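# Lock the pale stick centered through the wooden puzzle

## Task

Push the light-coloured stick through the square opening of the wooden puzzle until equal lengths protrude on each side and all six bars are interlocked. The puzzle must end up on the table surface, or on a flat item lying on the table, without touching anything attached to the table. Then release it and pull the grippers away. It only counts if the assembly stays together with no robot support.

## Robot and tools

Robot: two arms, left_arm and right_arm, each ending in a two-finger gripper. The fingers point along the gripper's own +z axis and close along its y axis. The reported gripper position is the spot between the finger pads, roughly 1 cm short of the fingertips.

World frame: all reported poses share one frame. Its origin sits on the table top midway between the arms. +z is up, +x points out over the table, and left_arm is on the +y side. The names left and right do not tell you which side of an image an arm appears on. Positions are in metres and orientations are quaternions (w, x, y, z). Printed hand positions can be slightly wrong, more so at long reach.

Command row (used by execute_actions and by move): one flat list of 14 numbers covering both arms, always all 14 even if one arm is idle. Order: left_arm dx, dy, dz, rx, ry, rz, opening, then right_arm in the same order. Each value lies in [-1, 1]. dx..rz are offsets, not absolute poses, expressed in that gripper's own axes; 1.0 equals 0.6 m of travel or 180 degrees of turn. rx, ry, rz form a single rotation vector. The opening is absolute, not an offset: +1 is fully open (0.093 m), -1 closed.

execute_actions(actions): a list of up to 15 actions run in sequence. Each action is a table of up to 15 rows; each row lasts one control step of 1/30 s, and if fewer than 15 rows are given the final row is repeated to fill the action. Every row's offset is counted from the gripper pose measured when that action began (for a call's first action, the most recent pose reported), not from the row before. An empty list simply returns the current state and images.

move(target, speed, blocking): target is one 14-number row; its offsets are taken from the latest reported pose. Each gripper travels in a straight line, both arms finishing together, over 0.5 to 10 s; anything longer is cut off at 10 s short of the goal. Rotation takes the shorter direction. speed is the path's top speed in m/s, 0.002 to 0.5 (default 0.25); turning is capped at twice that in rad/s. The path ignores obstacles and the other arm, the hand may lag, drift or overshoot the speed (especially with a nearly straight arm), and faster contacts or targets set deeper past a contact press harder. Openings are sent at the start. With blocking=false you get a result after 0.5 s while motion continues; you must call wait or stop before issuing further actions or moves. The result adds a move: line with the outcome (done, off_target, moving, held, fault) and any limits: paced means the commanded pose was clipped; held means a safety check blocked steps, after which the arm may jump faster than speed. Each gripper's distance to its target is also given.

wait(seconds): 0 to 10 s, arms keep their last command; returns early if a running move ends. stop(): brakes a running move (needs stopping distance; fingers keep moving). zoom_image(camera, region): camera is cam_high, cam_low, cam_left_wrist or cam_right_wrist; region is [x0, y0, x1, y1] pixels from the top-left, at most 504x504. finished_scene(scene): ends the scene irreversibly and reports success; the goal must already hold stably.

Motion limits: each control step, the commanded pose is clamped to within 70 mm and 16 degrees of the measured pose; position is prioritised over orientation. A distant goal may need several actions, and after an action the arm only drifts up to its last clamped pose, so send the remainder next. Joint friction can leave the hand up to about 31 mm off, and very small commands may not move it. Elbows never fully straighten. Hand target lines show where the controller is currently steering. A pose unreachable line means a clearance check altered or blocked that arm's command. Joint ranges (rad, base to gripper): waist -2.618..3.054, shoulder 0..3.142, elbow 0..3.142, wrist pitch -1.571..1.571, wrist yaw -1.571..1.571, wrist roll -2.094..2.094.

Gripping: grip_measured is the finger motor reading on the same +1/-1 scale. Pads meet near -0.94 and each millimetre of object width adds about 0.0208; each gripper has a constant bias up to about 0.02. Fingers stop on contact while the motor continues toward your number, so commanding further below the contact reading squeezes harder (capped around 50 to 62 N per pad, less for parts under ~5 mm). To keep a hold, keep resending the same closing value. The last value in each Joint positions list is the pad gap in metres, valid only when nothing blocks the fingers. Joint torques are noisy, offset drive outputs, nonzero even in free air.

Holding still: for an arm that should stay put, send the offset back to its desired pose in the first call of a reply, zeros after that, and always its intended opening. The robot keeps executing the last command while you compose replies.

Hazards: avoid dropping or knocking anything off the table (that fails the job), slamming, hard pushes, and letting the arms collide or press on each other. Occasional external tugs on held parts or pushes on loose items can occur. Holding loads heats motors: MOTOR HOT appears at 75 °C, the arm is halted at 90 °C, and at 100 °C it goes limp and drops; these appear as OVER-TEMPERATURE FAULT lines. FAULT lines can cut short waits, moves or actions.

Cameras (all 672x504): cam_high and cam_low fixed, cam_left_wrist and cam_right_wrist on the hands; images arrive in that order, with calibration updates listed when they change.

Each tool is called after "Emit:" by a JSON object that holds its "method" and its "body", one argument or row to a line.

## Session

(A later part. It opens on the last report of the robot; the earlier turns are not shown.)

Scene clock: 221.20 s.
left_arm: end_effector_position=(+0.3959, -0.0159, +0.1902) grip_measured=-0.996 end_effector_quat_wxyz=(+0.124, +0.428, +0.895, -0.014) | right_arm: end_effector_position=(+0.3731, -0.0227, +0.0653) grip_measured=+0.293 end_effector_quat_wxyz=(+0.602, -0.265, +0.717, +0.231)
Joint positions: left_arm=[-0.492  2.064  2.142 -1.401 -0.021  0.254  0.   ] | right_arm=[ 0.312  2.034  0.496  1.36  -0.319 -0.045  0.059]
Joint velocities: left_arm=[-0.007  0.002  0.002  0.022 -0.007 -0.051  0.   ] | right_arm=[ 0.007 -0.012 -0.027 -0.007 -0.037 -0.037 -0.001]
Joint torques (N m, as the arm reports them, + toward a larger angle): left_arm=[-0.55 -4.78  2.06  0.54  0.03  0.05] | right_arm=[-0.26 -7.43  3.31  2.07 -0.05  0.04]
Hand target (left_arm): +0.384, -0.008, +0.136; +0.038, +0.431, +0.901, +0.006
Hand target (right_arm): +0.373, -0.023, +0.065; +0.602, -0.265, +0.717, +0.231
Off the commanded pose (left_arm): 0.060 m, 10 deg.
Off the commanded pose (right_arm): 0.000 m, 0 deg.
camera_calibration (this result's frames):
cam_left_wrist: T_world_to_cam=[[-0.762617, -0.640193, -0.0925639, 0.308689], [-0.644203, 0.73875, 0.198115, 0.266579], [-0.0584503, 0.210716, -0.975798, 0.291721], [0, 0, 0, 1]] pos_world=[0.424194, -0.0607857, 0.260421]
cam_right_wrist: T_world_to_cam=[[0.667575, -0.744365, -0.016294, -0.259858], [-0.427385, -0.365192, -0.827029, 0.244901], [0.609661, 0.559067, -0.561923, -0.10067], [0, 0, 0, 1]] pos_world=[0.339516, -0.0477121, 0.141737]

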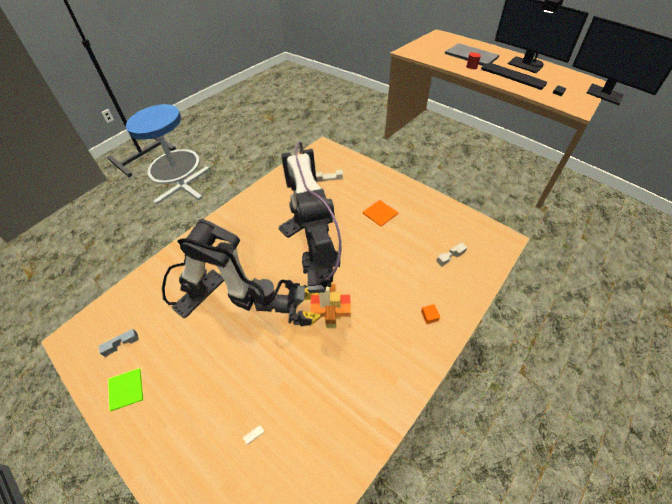

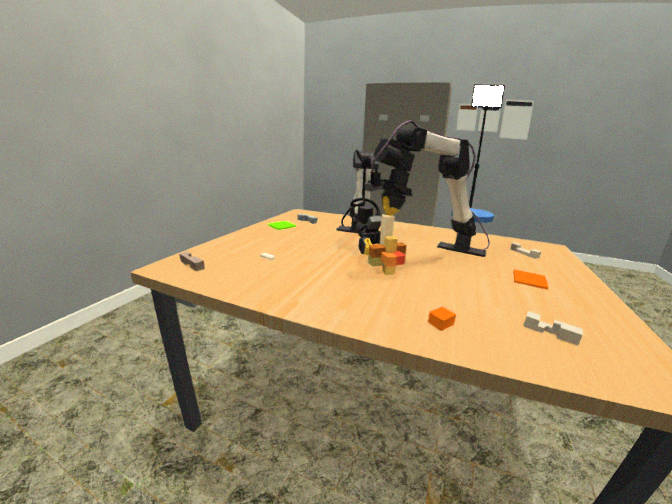

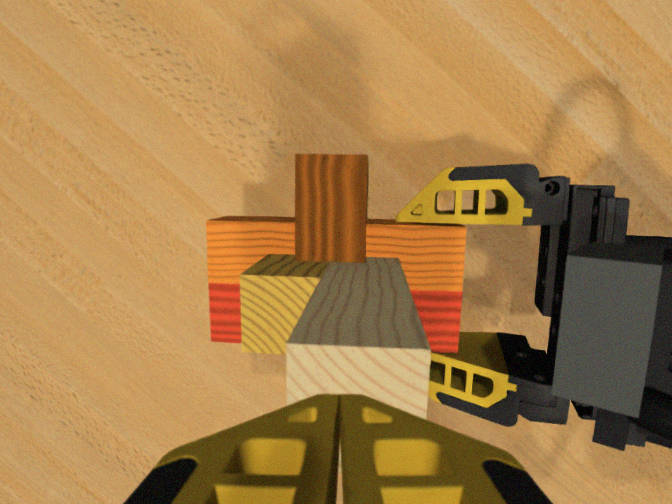

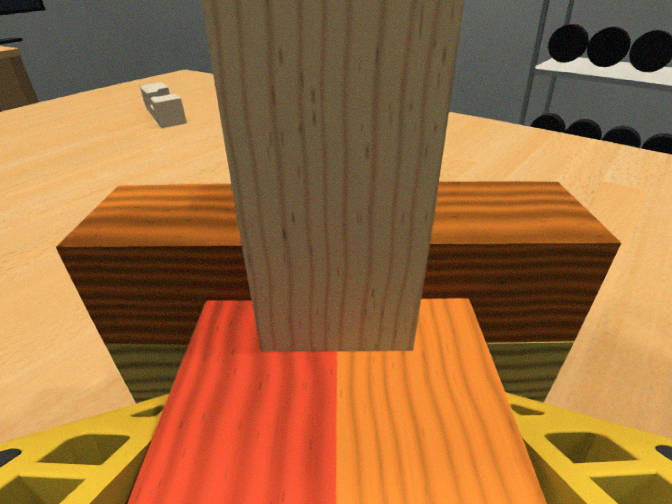

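Emit:
{"method": "execute_actions", "body": {
  "actions": [
    [[0.035,-0.012,0.09,0.012,0.05,0,-1,0,0,0,0,0,0,0.29],[0.033,-0.012,0.092,0.012,0.046,0,-1,0,0,0,0,0,0,0.29],[0.031,-0.012,0.094,0.012,0.042,0,-1,0,0,0,0,0,0,0.29],[0.029,-0.012,0.096,0.012,0.038,0,-1,0,0,0,0,0,0,0.29],[0.027,-0.012,0.098,0.012,0.035,0,-1,0,0,0,0,0,0,0.29],[0.025,-0.012,0.1,0.012,0.032,0,-1,0,0,0,0,0,0,0.29]]
  ]
}}

Scene clock: 223.67 s.
left_arm: end_effector_position=(+0.4000, -0.0228, +0.1887) grip_measured=-0.996 end_effector_quat_wxyz=(+0.148, +0.427, +0.891, -0.028) | right_arm: end_effector_position=(+0.3740, -0.0242, +0.0652) grip_measured=+0.293 end_effector_quat_wxyz=(+0.599, -0.251, +0.722, +0.239)
Joint positions: left_arm=[-0.492  2.029  2.069 -1.308 -0.002  0.254  0.   ] | right_arm=[ 0.31   2.034  0.496  1.36  -0.315 -0.011  0.059]
Joint velocities: left_arm=[ 0.007  0.002 -0.002  0.11   0.051  0.007  0.   ] | right_arm=[-0.012  0.002  0.007  0.007 -0.051 -0.007  0.   ]
Joint torques (N m, as the arm reports them, + toward a larger angle): left_arm=[-0.43 -5.33  1.14  0.79  0.    0.1 ] | right_arm=[-0.02 -7.4   3.35  2.1  -0.08 -0.3 ]
Hand target (left_arm): +0.390, -0.015, +0.132; +0.070, +0.431, +0.899, -0.009
Hand target (right_arm): +0.373, -0.023, +0.065; +0.602, -0.265, +0.717, +0.231
Off the commanded pose (left_arm): 0.061 m, 9 deg.
Off the commanded pose (right_arm): 0.002 m, 2 deg.
camera_calibration (this result's frames):
cam_left_wrist: T_world_to_cam=[[-0.762908, -0.640545, -0.0875938, 0.306371], [-0.646018, 0.750032, 0.141819, 0.28628], [-0.0251431, 0.164782, -0.98601, 0.279498], [0, 0, 0, 1]] pos_world=[0.425702, -0.064531, 0.261824]
cam_right_wrist: T_world_to_cam=[[0.658169, -0.751304, -0.0485366, -0.256126], [-0.449348, -0.340282, -0.826011, 0.253418], [0.60407, 0.565465, -0.56156, -0.0982668], [0, 0, 0, 1]] pos_world=[0.341807, -0.0506287, 0.141712]

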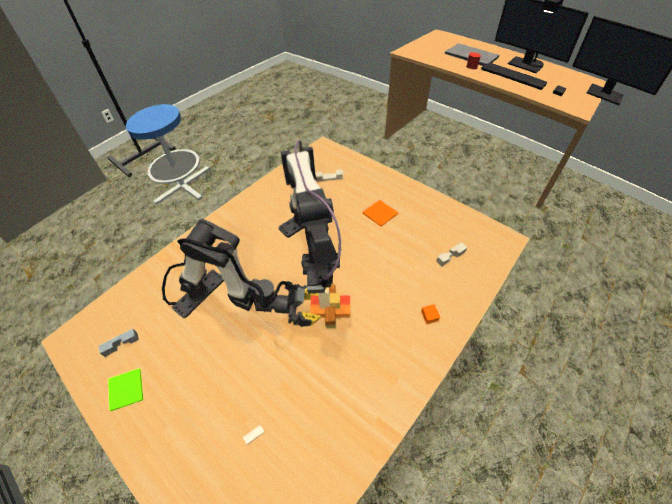

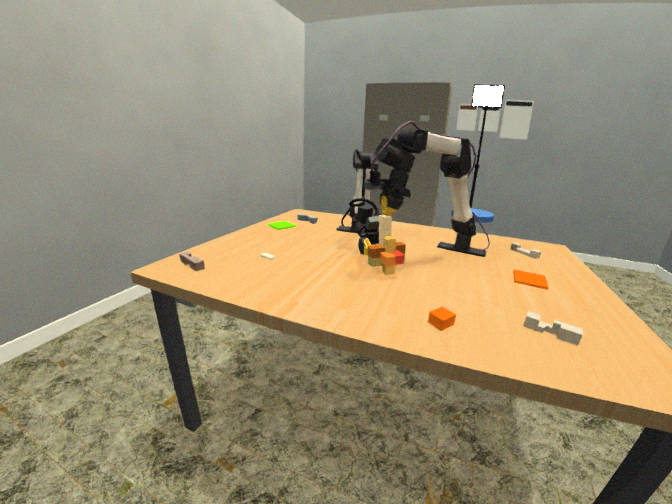

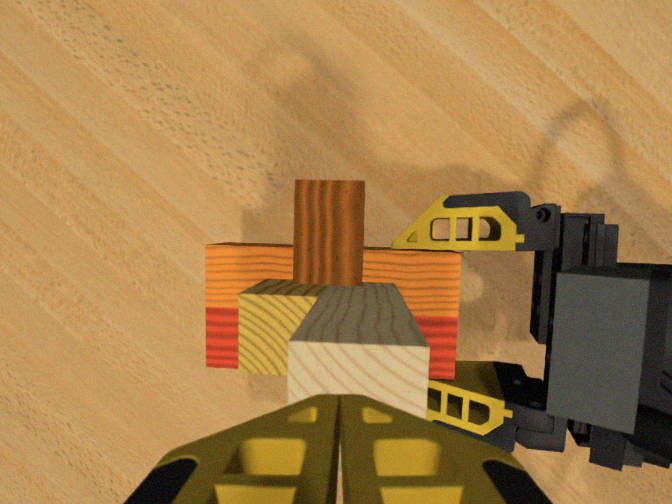

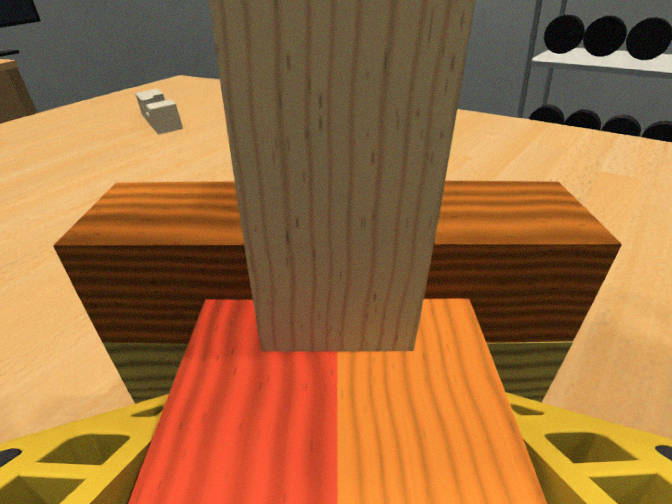

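Emit:
{"method": "move", "body": {
  "target": [0.0,-0.006,-0.03,0.025,0.08,0,-1,0,0,0,0,0,-0.014,0.25],
  "speed": 0.1
}}

Scene clock: 227.17 s.
left_arm: end_effector_position=(+0.3936, -0.0197, +0.1932) grip_measured=-0.996 end_effector_quat_wxyz=(+0.090, +0.431, +0.898, -0.020) | right_arm: end_effector_position=(+0.3735, -0.0237, +0.0651) grip_measured=+0.260 end_effector_quat_wxyz=(+0.602, -0.266, +0.717, +0.229)
Joint positions: left_arm=[-0.492  2.167  2.333 -1.552  0.005  0.254  0.   ] | right_arm=[ 0.309  2.034  0.496  1.359 -0.321 -0.048  0.058]
Joint velocities: left_arm=[-0.022 -0.017  0.017  0.022  0.081  0.022  0.   ] | right_arm=[-0.002 -0.002 -0.012 -0.007 -0.051  0.022 -0.001]
Joint torques (N m, as the arm reports them, + toward a larger angle): left_arm=[ -0.32 -13.49   8.5    0.65   0.14   0.1 ] | right_arm=[-0.26 -7.22  3.35  2.1   0.04 -0.01]
Hand target (left_arm): +0.393, -0.022, +0.205; +0.105, +0.431, +0.896, -0.027
Hand target (right_arm): +0.374, -0.024, +0.065; +0.604, -0.267, +0.717, +0.225
Off the commanded pose (left_arm): 0.013 m, 8 deg.
Off the commanded pose (right_arm): 0.001 m, 1 deg.
joint sent to its limit (left arm) — the command would take joint 4 (wrist pitch) past its lower limit, so that joint was sent only as far as its limit.
move: off_target (left_arm)
camera_calibration (this result's frames):
cam_left_wrist: T_world_to_cam=[[-0.771072, -0.634567, -0.0526522, 0.300488], [-0.624945, 0.738341, 0.253566, 0.24898], [-0.122029, 0.228422, -0.965884, 0.31877], [0, 0, 0, 1]] pos_world=[0.426196, -0.0659664, 0.260584]
cam_right_wrist: T_world_to_cam=[[0.667147, -0.744802, -0.0136081, -0.26086], [-0.426742, -0.367147, -0.826495, 0.244207], [0.610579, 0.557201, -0.562779, -0.100862], [0, 0, 0, 1]] pos_world=[0.339829, -0.0484291, 0.141523]

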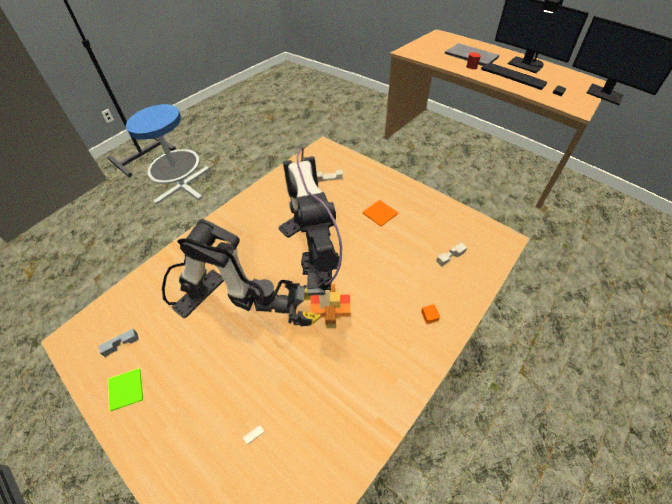

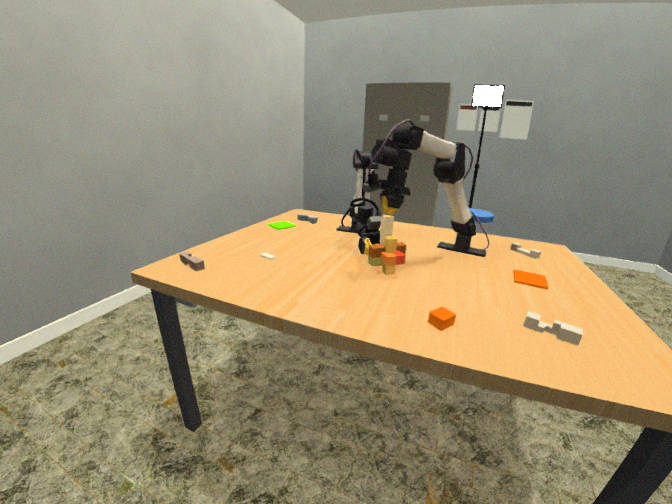

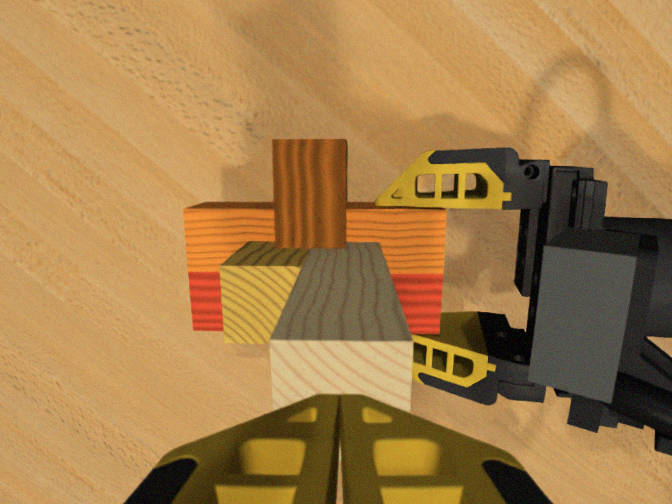

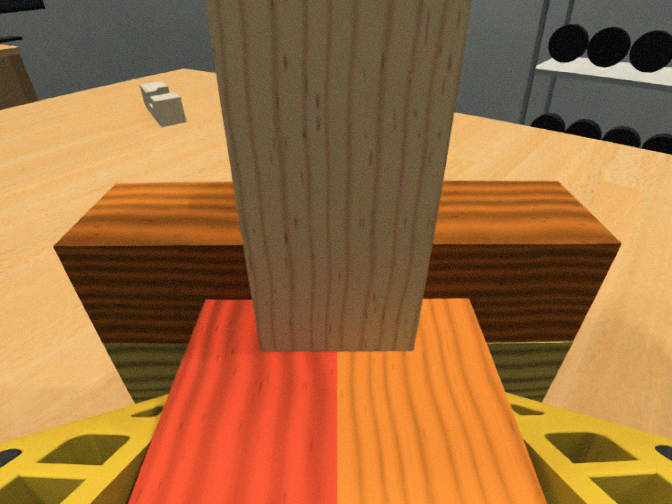

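Emit:
{"method": "execute_actions", "body": {
  "actions": []
}}

Scene clock: 234.37 s.
left_arm: end_effector_position=(+0.3936, -0.0197, +0.1932) grip_measured=-0.996 end_effector_quat_wxyz=(+0.090, +0.431, +0.898, -0.020) | right_arm: end_effector_position=(+0.3734, -0.0236, +0.0651) grip_measured=+0.260 end_effector_quat_wxyz=(+0.602, -0.266, +0.717, +0.229)
Joint positions: left_arm=[-0.492  2.167  2.333 -1.552  0.006  0.254  0.   ] | right_arm=[ 0.309  2.034  0.496  1.359 -0.321 -0.049  0.058]
Joint velocities: left_arm=[-0.022  0.017  0.002  0.022  0.007 -0.066  0.   ] | right_arm=[ 0.002  0.012 -0.027  0.037 -0.051 -0.022  0.   ]
Joint torques (N m, as the arm reports them, + toward a larger angle): left_arm=[ -0.29 -13.52   8.45   0.64   0.21   0.1 ] | right_arm=[-0.33 -7.37  3.42  2.12  0.02 -0.04]
Hand target (left_arm): +0.393, -0.022, +0.205; +0.105, +0.431, +0.896, -0.027
Hand target (right_arm): +0.374, -0.024, +0.065; +0.604, -0.267, +0.716, +0.225
Off the commanded pose (left_arm): 0.013 m, 8 deg.
Off the commanded pose (right_arm): 0.001 m, 0 deg.
camera_calibration (this result's frames):
cam_left_wrist: T_world_to_cam=[[-0.771128, -0.634529, -0.0522886, 0.300378], [-0.624837, 0.738461, 0.253484, 0.248969], [-0.12223, 0.22814, -0.965925, 0.318859], [0, 0, 0, 1]] pos_world=[0.426169, -0.0659999, 0.260591]
cam_right_wrist: T_world_to_cam=[[0.66758, -0.744433, -0.0125445, -0.261018], [-0.42594, -0.36804, -0.826512, 0.243891], [0.610666, 0.557106, -0.56278, -0.100896], [0, 0, 0, 1]] pos_world=[0.339747, -0.0483394, 0.141522]

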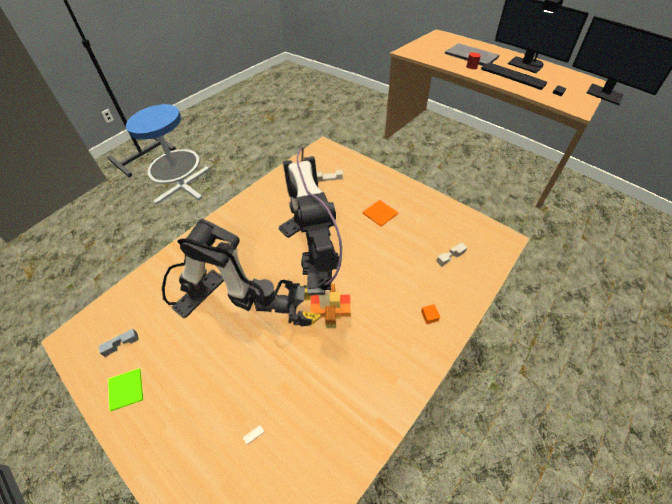

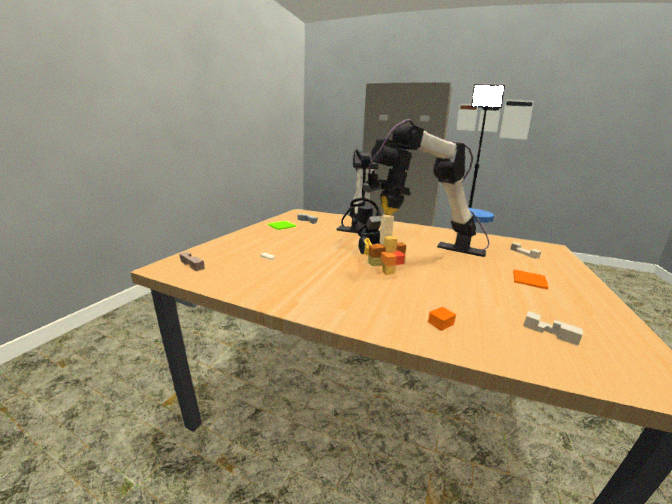

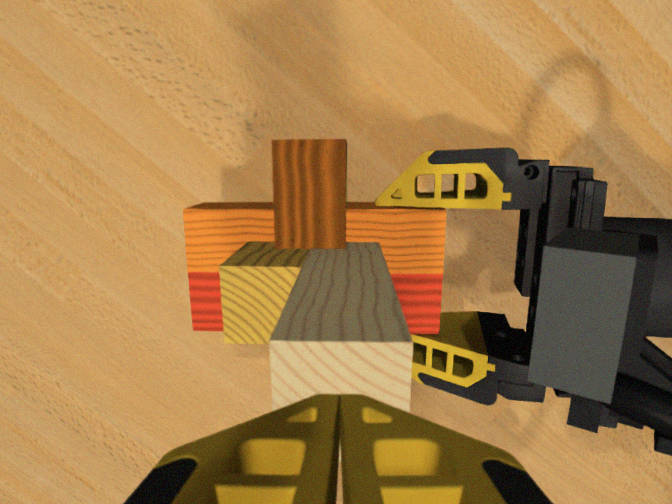

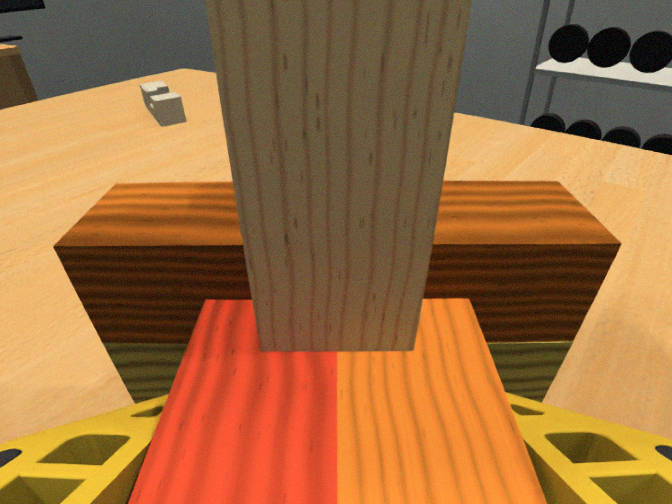

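Emit:
{"method": "execute_actions", "body": {
  "actions": [
    [[0.01,-0.001,0.02,0,0.01,0,-1,0,0,0,0,0,0,0.26],[0.014,-0.002,0.03,0,0.015,0,-1,0,0,0,0,0,0,0.26],[0.018,-0.002,0.04,0,0.02,0,-1,0,0,0,0,0,0,0.26],[0.022,-0.003,0.05,0,0.025,0,-1,0,0,0,0,0,0,0.26],[0.026,-0.003,0.06,0,0.03,0,-1,0,0,0,0,0,0,0.26],[0.03,-0.004,0.07,0,0.035,0,-1,0,0,0,0,0,0,0.26],[0.034,-0.004,0.08,0,0.04,0,-1,0,0,0,0,0,0,0.26],[0.038,-0.005,0.09,0,0.045,0,-1,0,0,0,0,0,0,0.26],[0.04,-0.005,0.095,0,0.045,0,-1,0,0,0,0,0,0,0.26]]
  ]
}}

Emit:
{"method": "wait", "body": {
  "seconds": 0.5
}}

Scene clock: 239.90 s.
left_arm: end_effector_position=(+0.3915, -0.0173, +0.1703) grip_measured=-0.996 end_effector_quat_wxyz=(+0.080, +0.432, +0.898, -0.010) | right_arm: end_effector_position=(+0.3732, -0.0234, +0.0649) grip_measured=+0.266 end_effector_quat_wxyz=(+0.603, -0.270, +0.716, +0.227)
Joint positions: left_arm=[-0.497  2.135  2.188 -1.463 -0.011  0.251  0.   ] | right_arm=[ 0.309  2.034  0.496  1.359 -0.323 -0.058  0.058]
Joint velocities: left_arm=[-0.022 -0.032 -0.042  0.007  0.007 -0.022  0.   ] | right_arm=[ 0.002 -0.017 -0.002 -0.007  0.051 -0.022 -0.001]
Joint torques (N m, as the arm reports them, + toward a larger angle): left_arm=[-0.68 -8.64  1.93  0.57 -0.03  0.08] | right_arm=[-0.39 -7.3   3.25  2.09 -0.04  0.11]
Hand target (left_arm): +0.382, -0.009, +0.135; +0.026, +0.433, +0.901, +0.010
Hand target (right_arm): +0.373, -0.024, +0.065; +0.603, -0.266, +0.717, +0.229
Off the commanded pose (left_arm): 0.039 m, 7 deg.
Off the commanded pose (right_arm): 0.000 m, 0 deg.
camera_calibration (this result's frames):
cam_left_wrist: T_world_to_cam=[[-0.771543, -0.633115, -0.0623421, 0.300959], [-0.62251, 0.731131, 0.279157, 0.246325], [-0.131158, 0.25419, -0.95822, 0.298542], [0, 0, 0, 1]] pos_world=[0.424699, -0.065441, 0.236068]
cam_right_wrist: T_world_to_cam=[[0.670072, -0.74228, -0.00484989, -0.262068], [-0.4209, -0.374557, -0.826166, 0.241688], [0.611431, 0.555632, -0.563405, -0.101247], [0, 0, 0, 1]] pos_world=[0.339236, -0.0477462, 0.141361]

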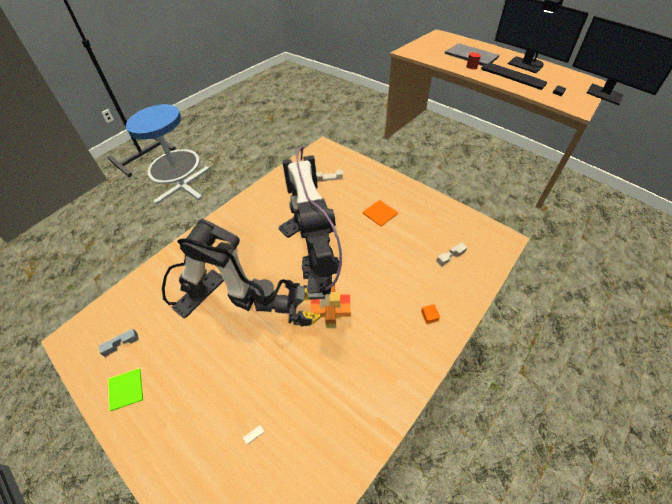

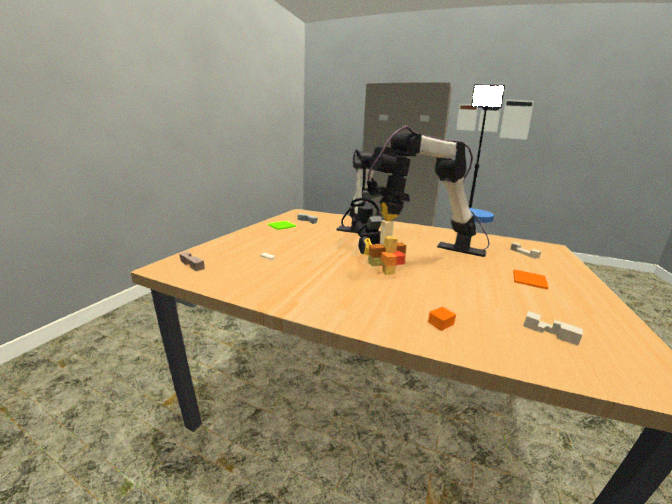

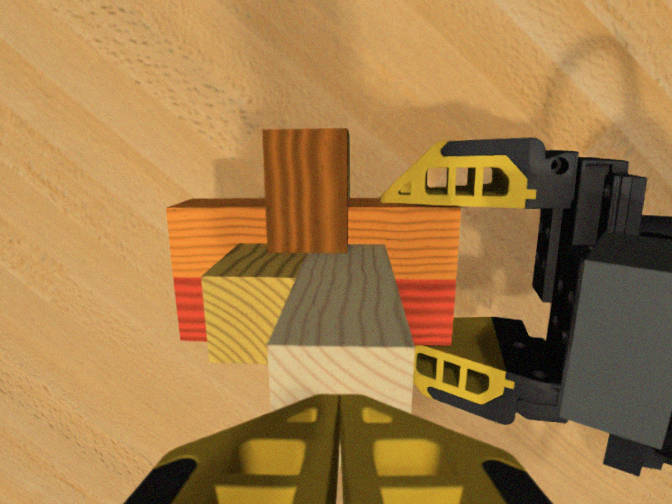

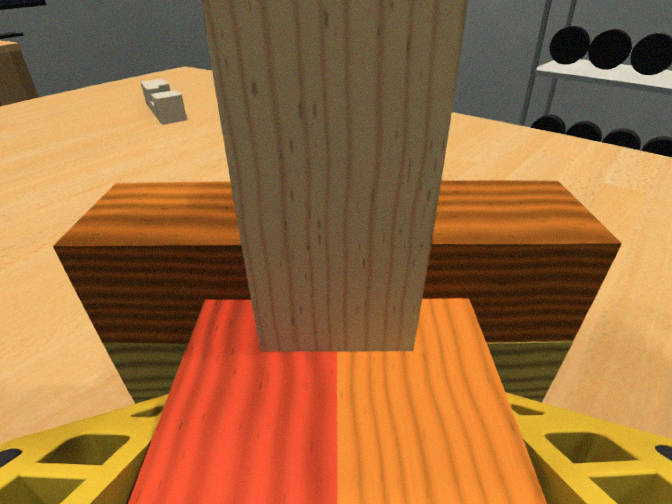

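Scene clock: 240.40 s.
left_arm: end_effector_position=(+0.3915, -0.0174, +0.1703) grip_measured=-0.996 end_effector_quat_wxyz=(+0.080, +0.432, +0.898, -0.010) | right_arm: end_effector_position=(+0.3732, -0.0234, +0.0649) grip_measured=+0.266 end_effector_quat_wxyz=(+0.603, -0.270, +0.716, +0.227)
Joint positions: left_arm=[-0.498  2.134  2.187 -1.462 -0.012  0.251  0.   ] | right_arm=[ 0.309  2.034  0.496  1.359 -0.323 -0.058  0.058]
Joint velocities: left_arm=[ 0.007  0.027 -0.002 -0.022  0.007 -0.007  0.   ] | right_arm=[ 0.007  0.007 -0.007 -0.125 -0.037 -0.007 -0.   ]
Joint torques (N m, as the arm reports them, + toward a larger angle): left_arm=[-0.5  -8.68  2.    0.54 -0.07  0.03] | right_arm=[-0.25 -7.21  3.25  2.14 -0.01  0.14]
Hand target (left_arm): +0.382, -0.009, +0.135; +0.026, +0.433, +0.901, +0.010
Hand target (right_arm): +0.373, -0.024, +0.065; +0.603, -0.266, +0.717, +0.229
Off the commanded pose (left_arm): 0.039 m, 7 deg.
Off the commanded pose (right_arm): 0.000 m, 0 deg.
wait: 0.50 s; at rest by 0.17 s
camera_calibration (this result's frames):
cam_left_wrist: T_world_to_cam=[[-0.771168, -0.633493, -0.063135, 0.300914], [-0.623148, 0.730813, 0.278565, 0.246704], [-0.130329, 0.254163, -0.95834, 0.298298], [0, 0, 0, 1]] pos_world=[0.424666, -0.0654835, 0.236146]
cam_right_wrist: T_world_to_cam=[[0.670072, -0.74228, -0.00484989, -0.262068], [-0.4209, -0.374557, -0.826166, 0.241688], [0.611431, 0.555632, -0.563405, -0.101247], [0, 0, 0, 1]] pos_world=[0.339236, -0.0477462, 0.141361]

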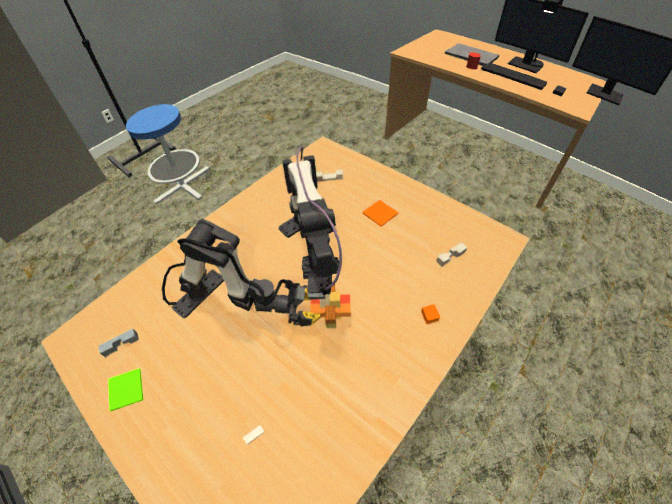

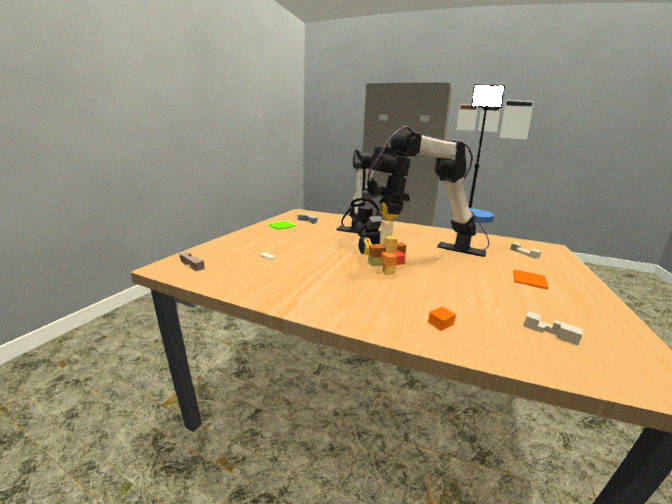

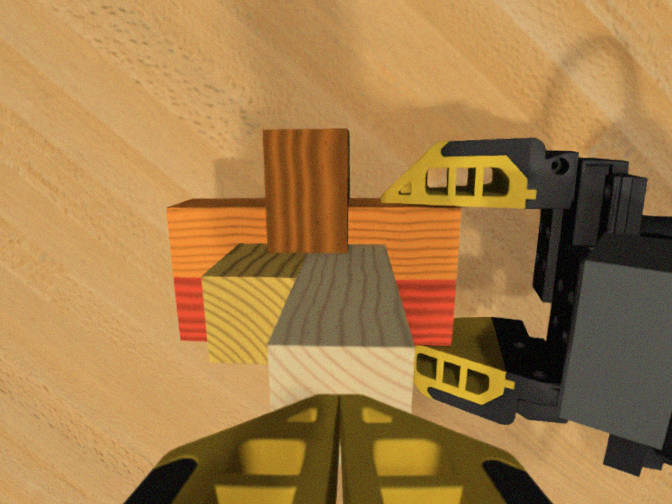

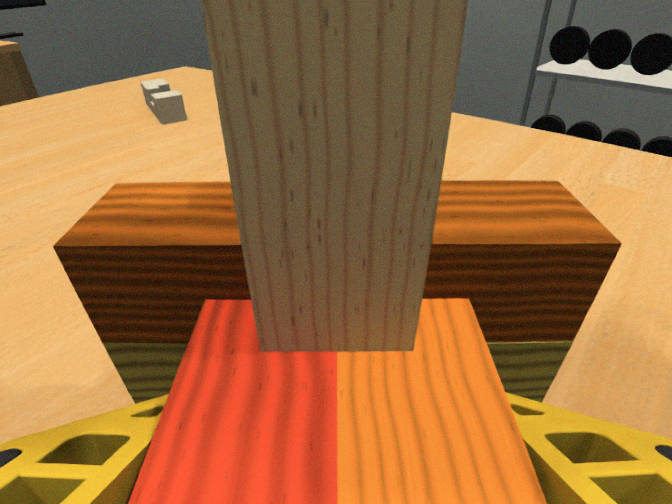

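Advanced ~19 mm. Continue with slightly less back-lean.

Emit:
{"method": "execute_actions", "body": {
  "actions": [
    [[0.026,-0.003,0.06,0,0.035,0,-1,0,0,0,0,0,0,0.26],[0.027,-0.003,0.065,0,0.036,0,-1,0,0,0,0,0,0,0.26],[0.028,-0.004,0.07,0,0.037,0,-1,0,0,0,0,0,0,0.26],[0.029,-0.004,0.075,0,0.038,0,-1,0,0,0,0,0,0,0.26],[0.03,-0.005,0.08,0,0.039,0,-1,0,0,0,0,0,0,0.26],[0.031,-0.005,0.085,0,0.04,0,-1,0,0,0,0,0,0,0.26],[0.032,-0.005,0.09,0,0.04,0,-1,0,0,0,0,0,0,0.26]]
  ]
}}

Scene clock: 245.03 s.
left_arm: end_effector_position=(+0.3913, -0.0172, +0.1647) grip_measured=-0.996 end_effector_quat_wxyz=(+0.090, +0.431, +0.898, -0.005) | right_arm: end_effector_position=(+0.3731, -0.0234, +0.0648) grip_measured=+0.266 end_effector_quat_wxyz=(+0.603, -0.270, +0.716, +0.227)
Joint positions: left_arm=[-0.503  2.102  2.11  -1.401 -0.025  0.247  0.   ] | right_arm=[ 0.309  2.034  0.496  1.358 -0.323 -0.058  0.058]
Joint velocities: left_arm=[ 0.007 -0.007 -0.017  0.022  0.022 -0.066  0.   ] | right_arm=[-0.017 -0.027 -0.017 -0.007  0.007 -0.022 -0.002]
Joint torques (N m, as the arm reports them, + toward a larger angle): left_arm=[-0.39 -6.79  1.13  0.65 -0.07  0.05] | right_arm=[-0.41 -7.34  3.33  2.11 -0.04  0.06]
Hand target (left_arm): +0.381, -0.008, +0.117; +0.023, +0.433, +0.901, +0.017
Hand target (right_arm): +0.373, -0.023, +0.065; +0.603, -0.270, +0.716, +0.227
Off the commanded pose (left_arm): 0.052 m, 8 deg.
Off the commanded pose (right_arm): 0.000 m, 0 deg.
camera_calibration (this result's frames):
cam_left_wrist: T_world_to_cam=[[-0.769262, -0.634012, -0.0791443, 0.302426], [-0.629285, 0.730366, 0.265644, 0.252492], [-0.110617, 0.254154, -0.960817, 0.2855], [0, 0, 0, 1]] pos_world=[0.423116, -0.0652305, 0.231175]
cam_right_wrist: T_world_to_cam=[[0.670447, -0.741945, -0.00429034, -0.262167], [-0.420613, -0.375304, -0.825973, 0.241474], [0.611216, 0.555576, -0.563693, -0.101186], [0, 0, 0, 1]] pos_world=[0.339183, -0.0476714, 0.141288]

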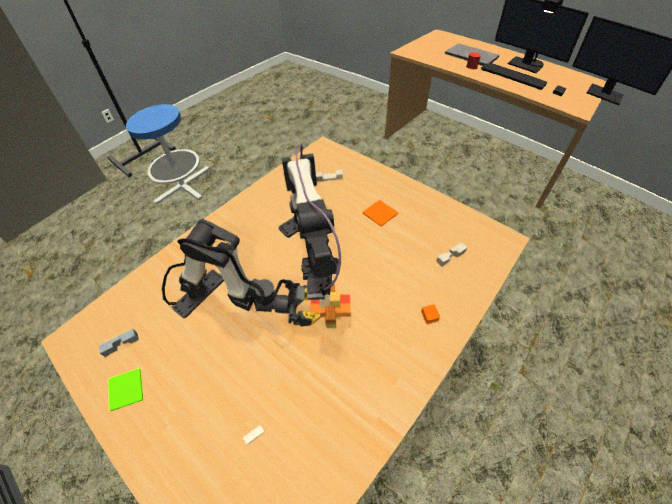

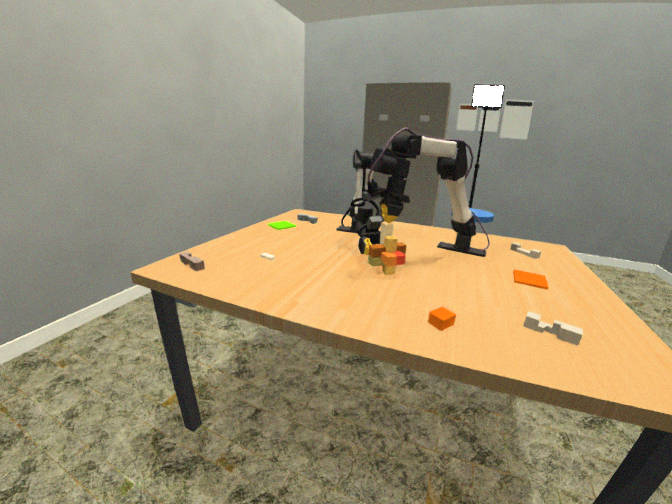

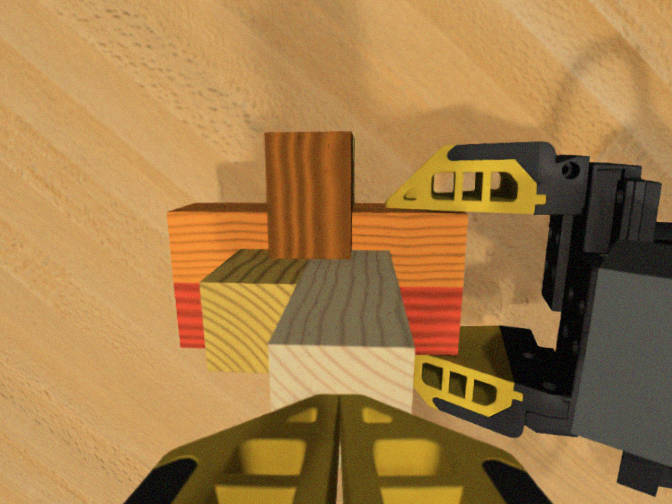

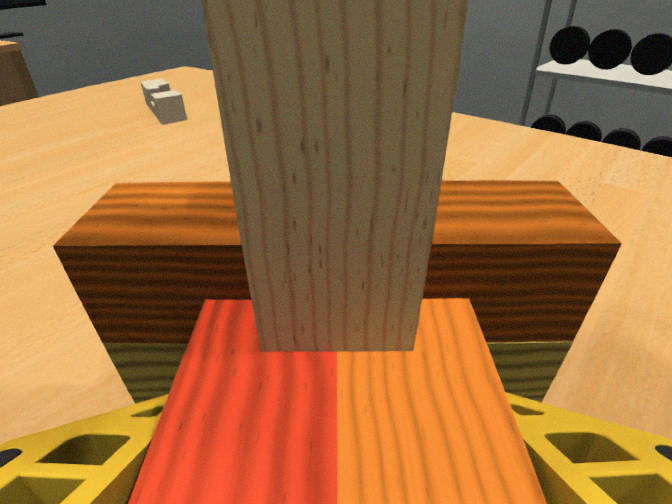

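Emit:
{"method": "execute_actions", "body": {
  "actions": [
    [[0.01,0,0.03,0.01,0.04,0,-1,0,0,0,0,0,0,0.26],[0.0,0,0.0,0.015,0.05,0,-1,0,0,0,0,0,0,0.26],[-0.008,0,-0.025,0.022,0.06,0,-1,0,0,0,0,0,0,0.26]],
    [[0,0,0,0,0,0,-1,0,0,0,0,0,0,0.26]]
  ]
}}

Scene clock: 247.73 s.
left_arm: end_effector_position=(+0.3891, -0.0189, +0.1744) grip_measured=-0.996 end_effector_quat_wxyz=(+0.064, +0.433, +0.899, -0.008) | right_arm: end_effector_position=(+0.3731, -0.0233, +0.0648) grip_measured=+0.266 end_effector_quat_wxyz=(+0.603, -0.271, +0.715, +0.227)
Joint positions: left_arm=[-0.503  2.183  2.288 -1.546 -0.01   0.247  0.   ] | right_arm=[ 0.309  2.034  0.496  1.358 -0.324 -0.059  0.058]
Joint velocities: left_arm=[-0.002 -0.007 -0.007  0.022 -0.051  0.095  0.   ] | right_arm=[-0.017 -0.012 -0.002  0.022 -0.007  0.037 -0.001]
Joint torques (N m, as the arm reports them, + toward a larger angle): left_arm=[ -0.25 -12.46   6.9    0.55   0.1    0.11] | right_arm=[-0.32 -7.27  3.39  2.11 -0.03  0.04]
Hand target (left_arm): +0.389, -0.019, +0.174; +0.065, +0.433, +0.899, -0.008
Hand target (right_arm): +0.373, -0.023, +0.065; +0.603, -0.271, +0.715, +0.227
Off the commanded pose (left_arm): 0.000 m, 0 deg.
Off the commanded pose (right_arm): 0.000 m, 0 deg.
camera_calibration (this result's frames):
cam_left_wrist: T_world_to_cam=[[-0.77386, -0.631079, -0.0536612, 0.297854], [-0.614001, 0.726729, 0.308006, 0.236423], [-0.155379, 0.271302, -0.94987, 0.310888], [0, 0, 0, 1]] pos_world=[0.423967, -0.0681902, 0.238467]
cam_right_wrist: T_world_to_cam=[[0.670872, -0.741566, -0.00322715, -0.262322], [-0.419805, -0.376191, -0.825981, 0.241156], [0.611305, 0.555482, -0.563689, -0.10122], [0, 0, 0, 1]] pos_world=[0.3391, -0.0475822, 0.141287]

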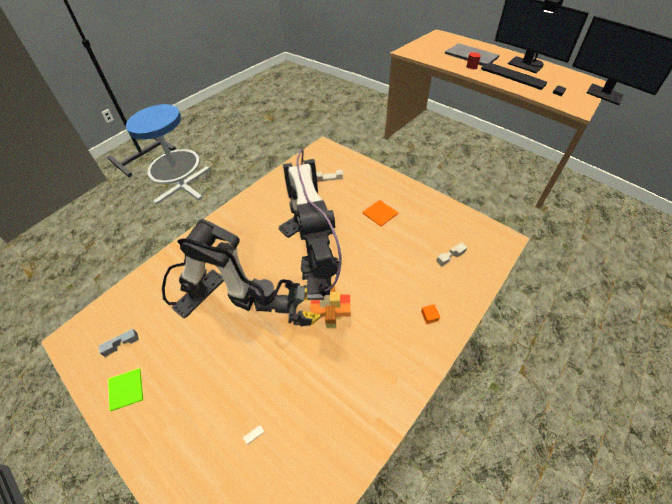

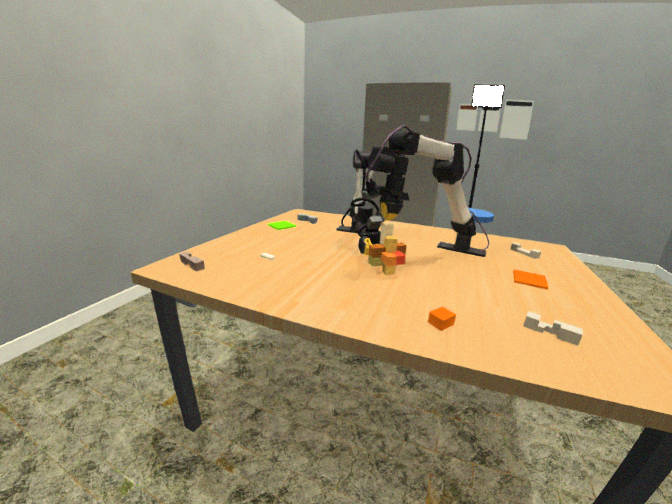

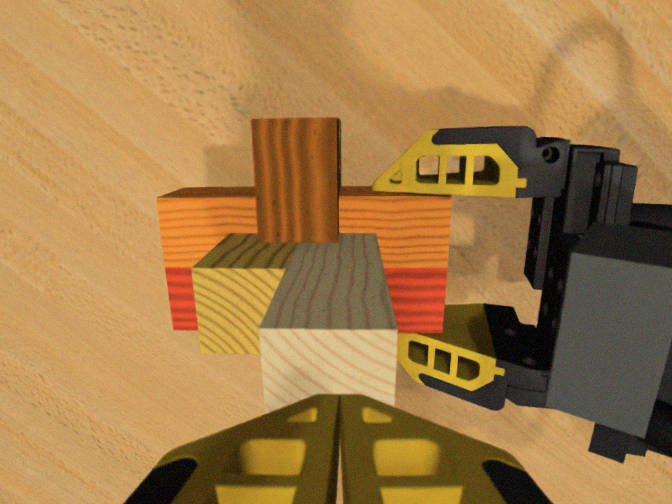

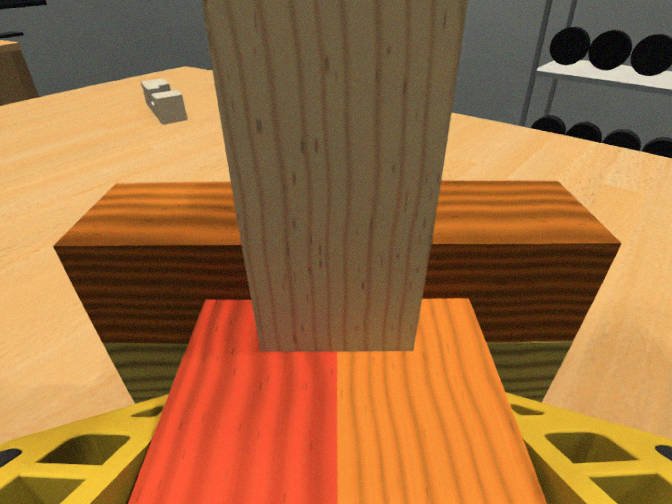

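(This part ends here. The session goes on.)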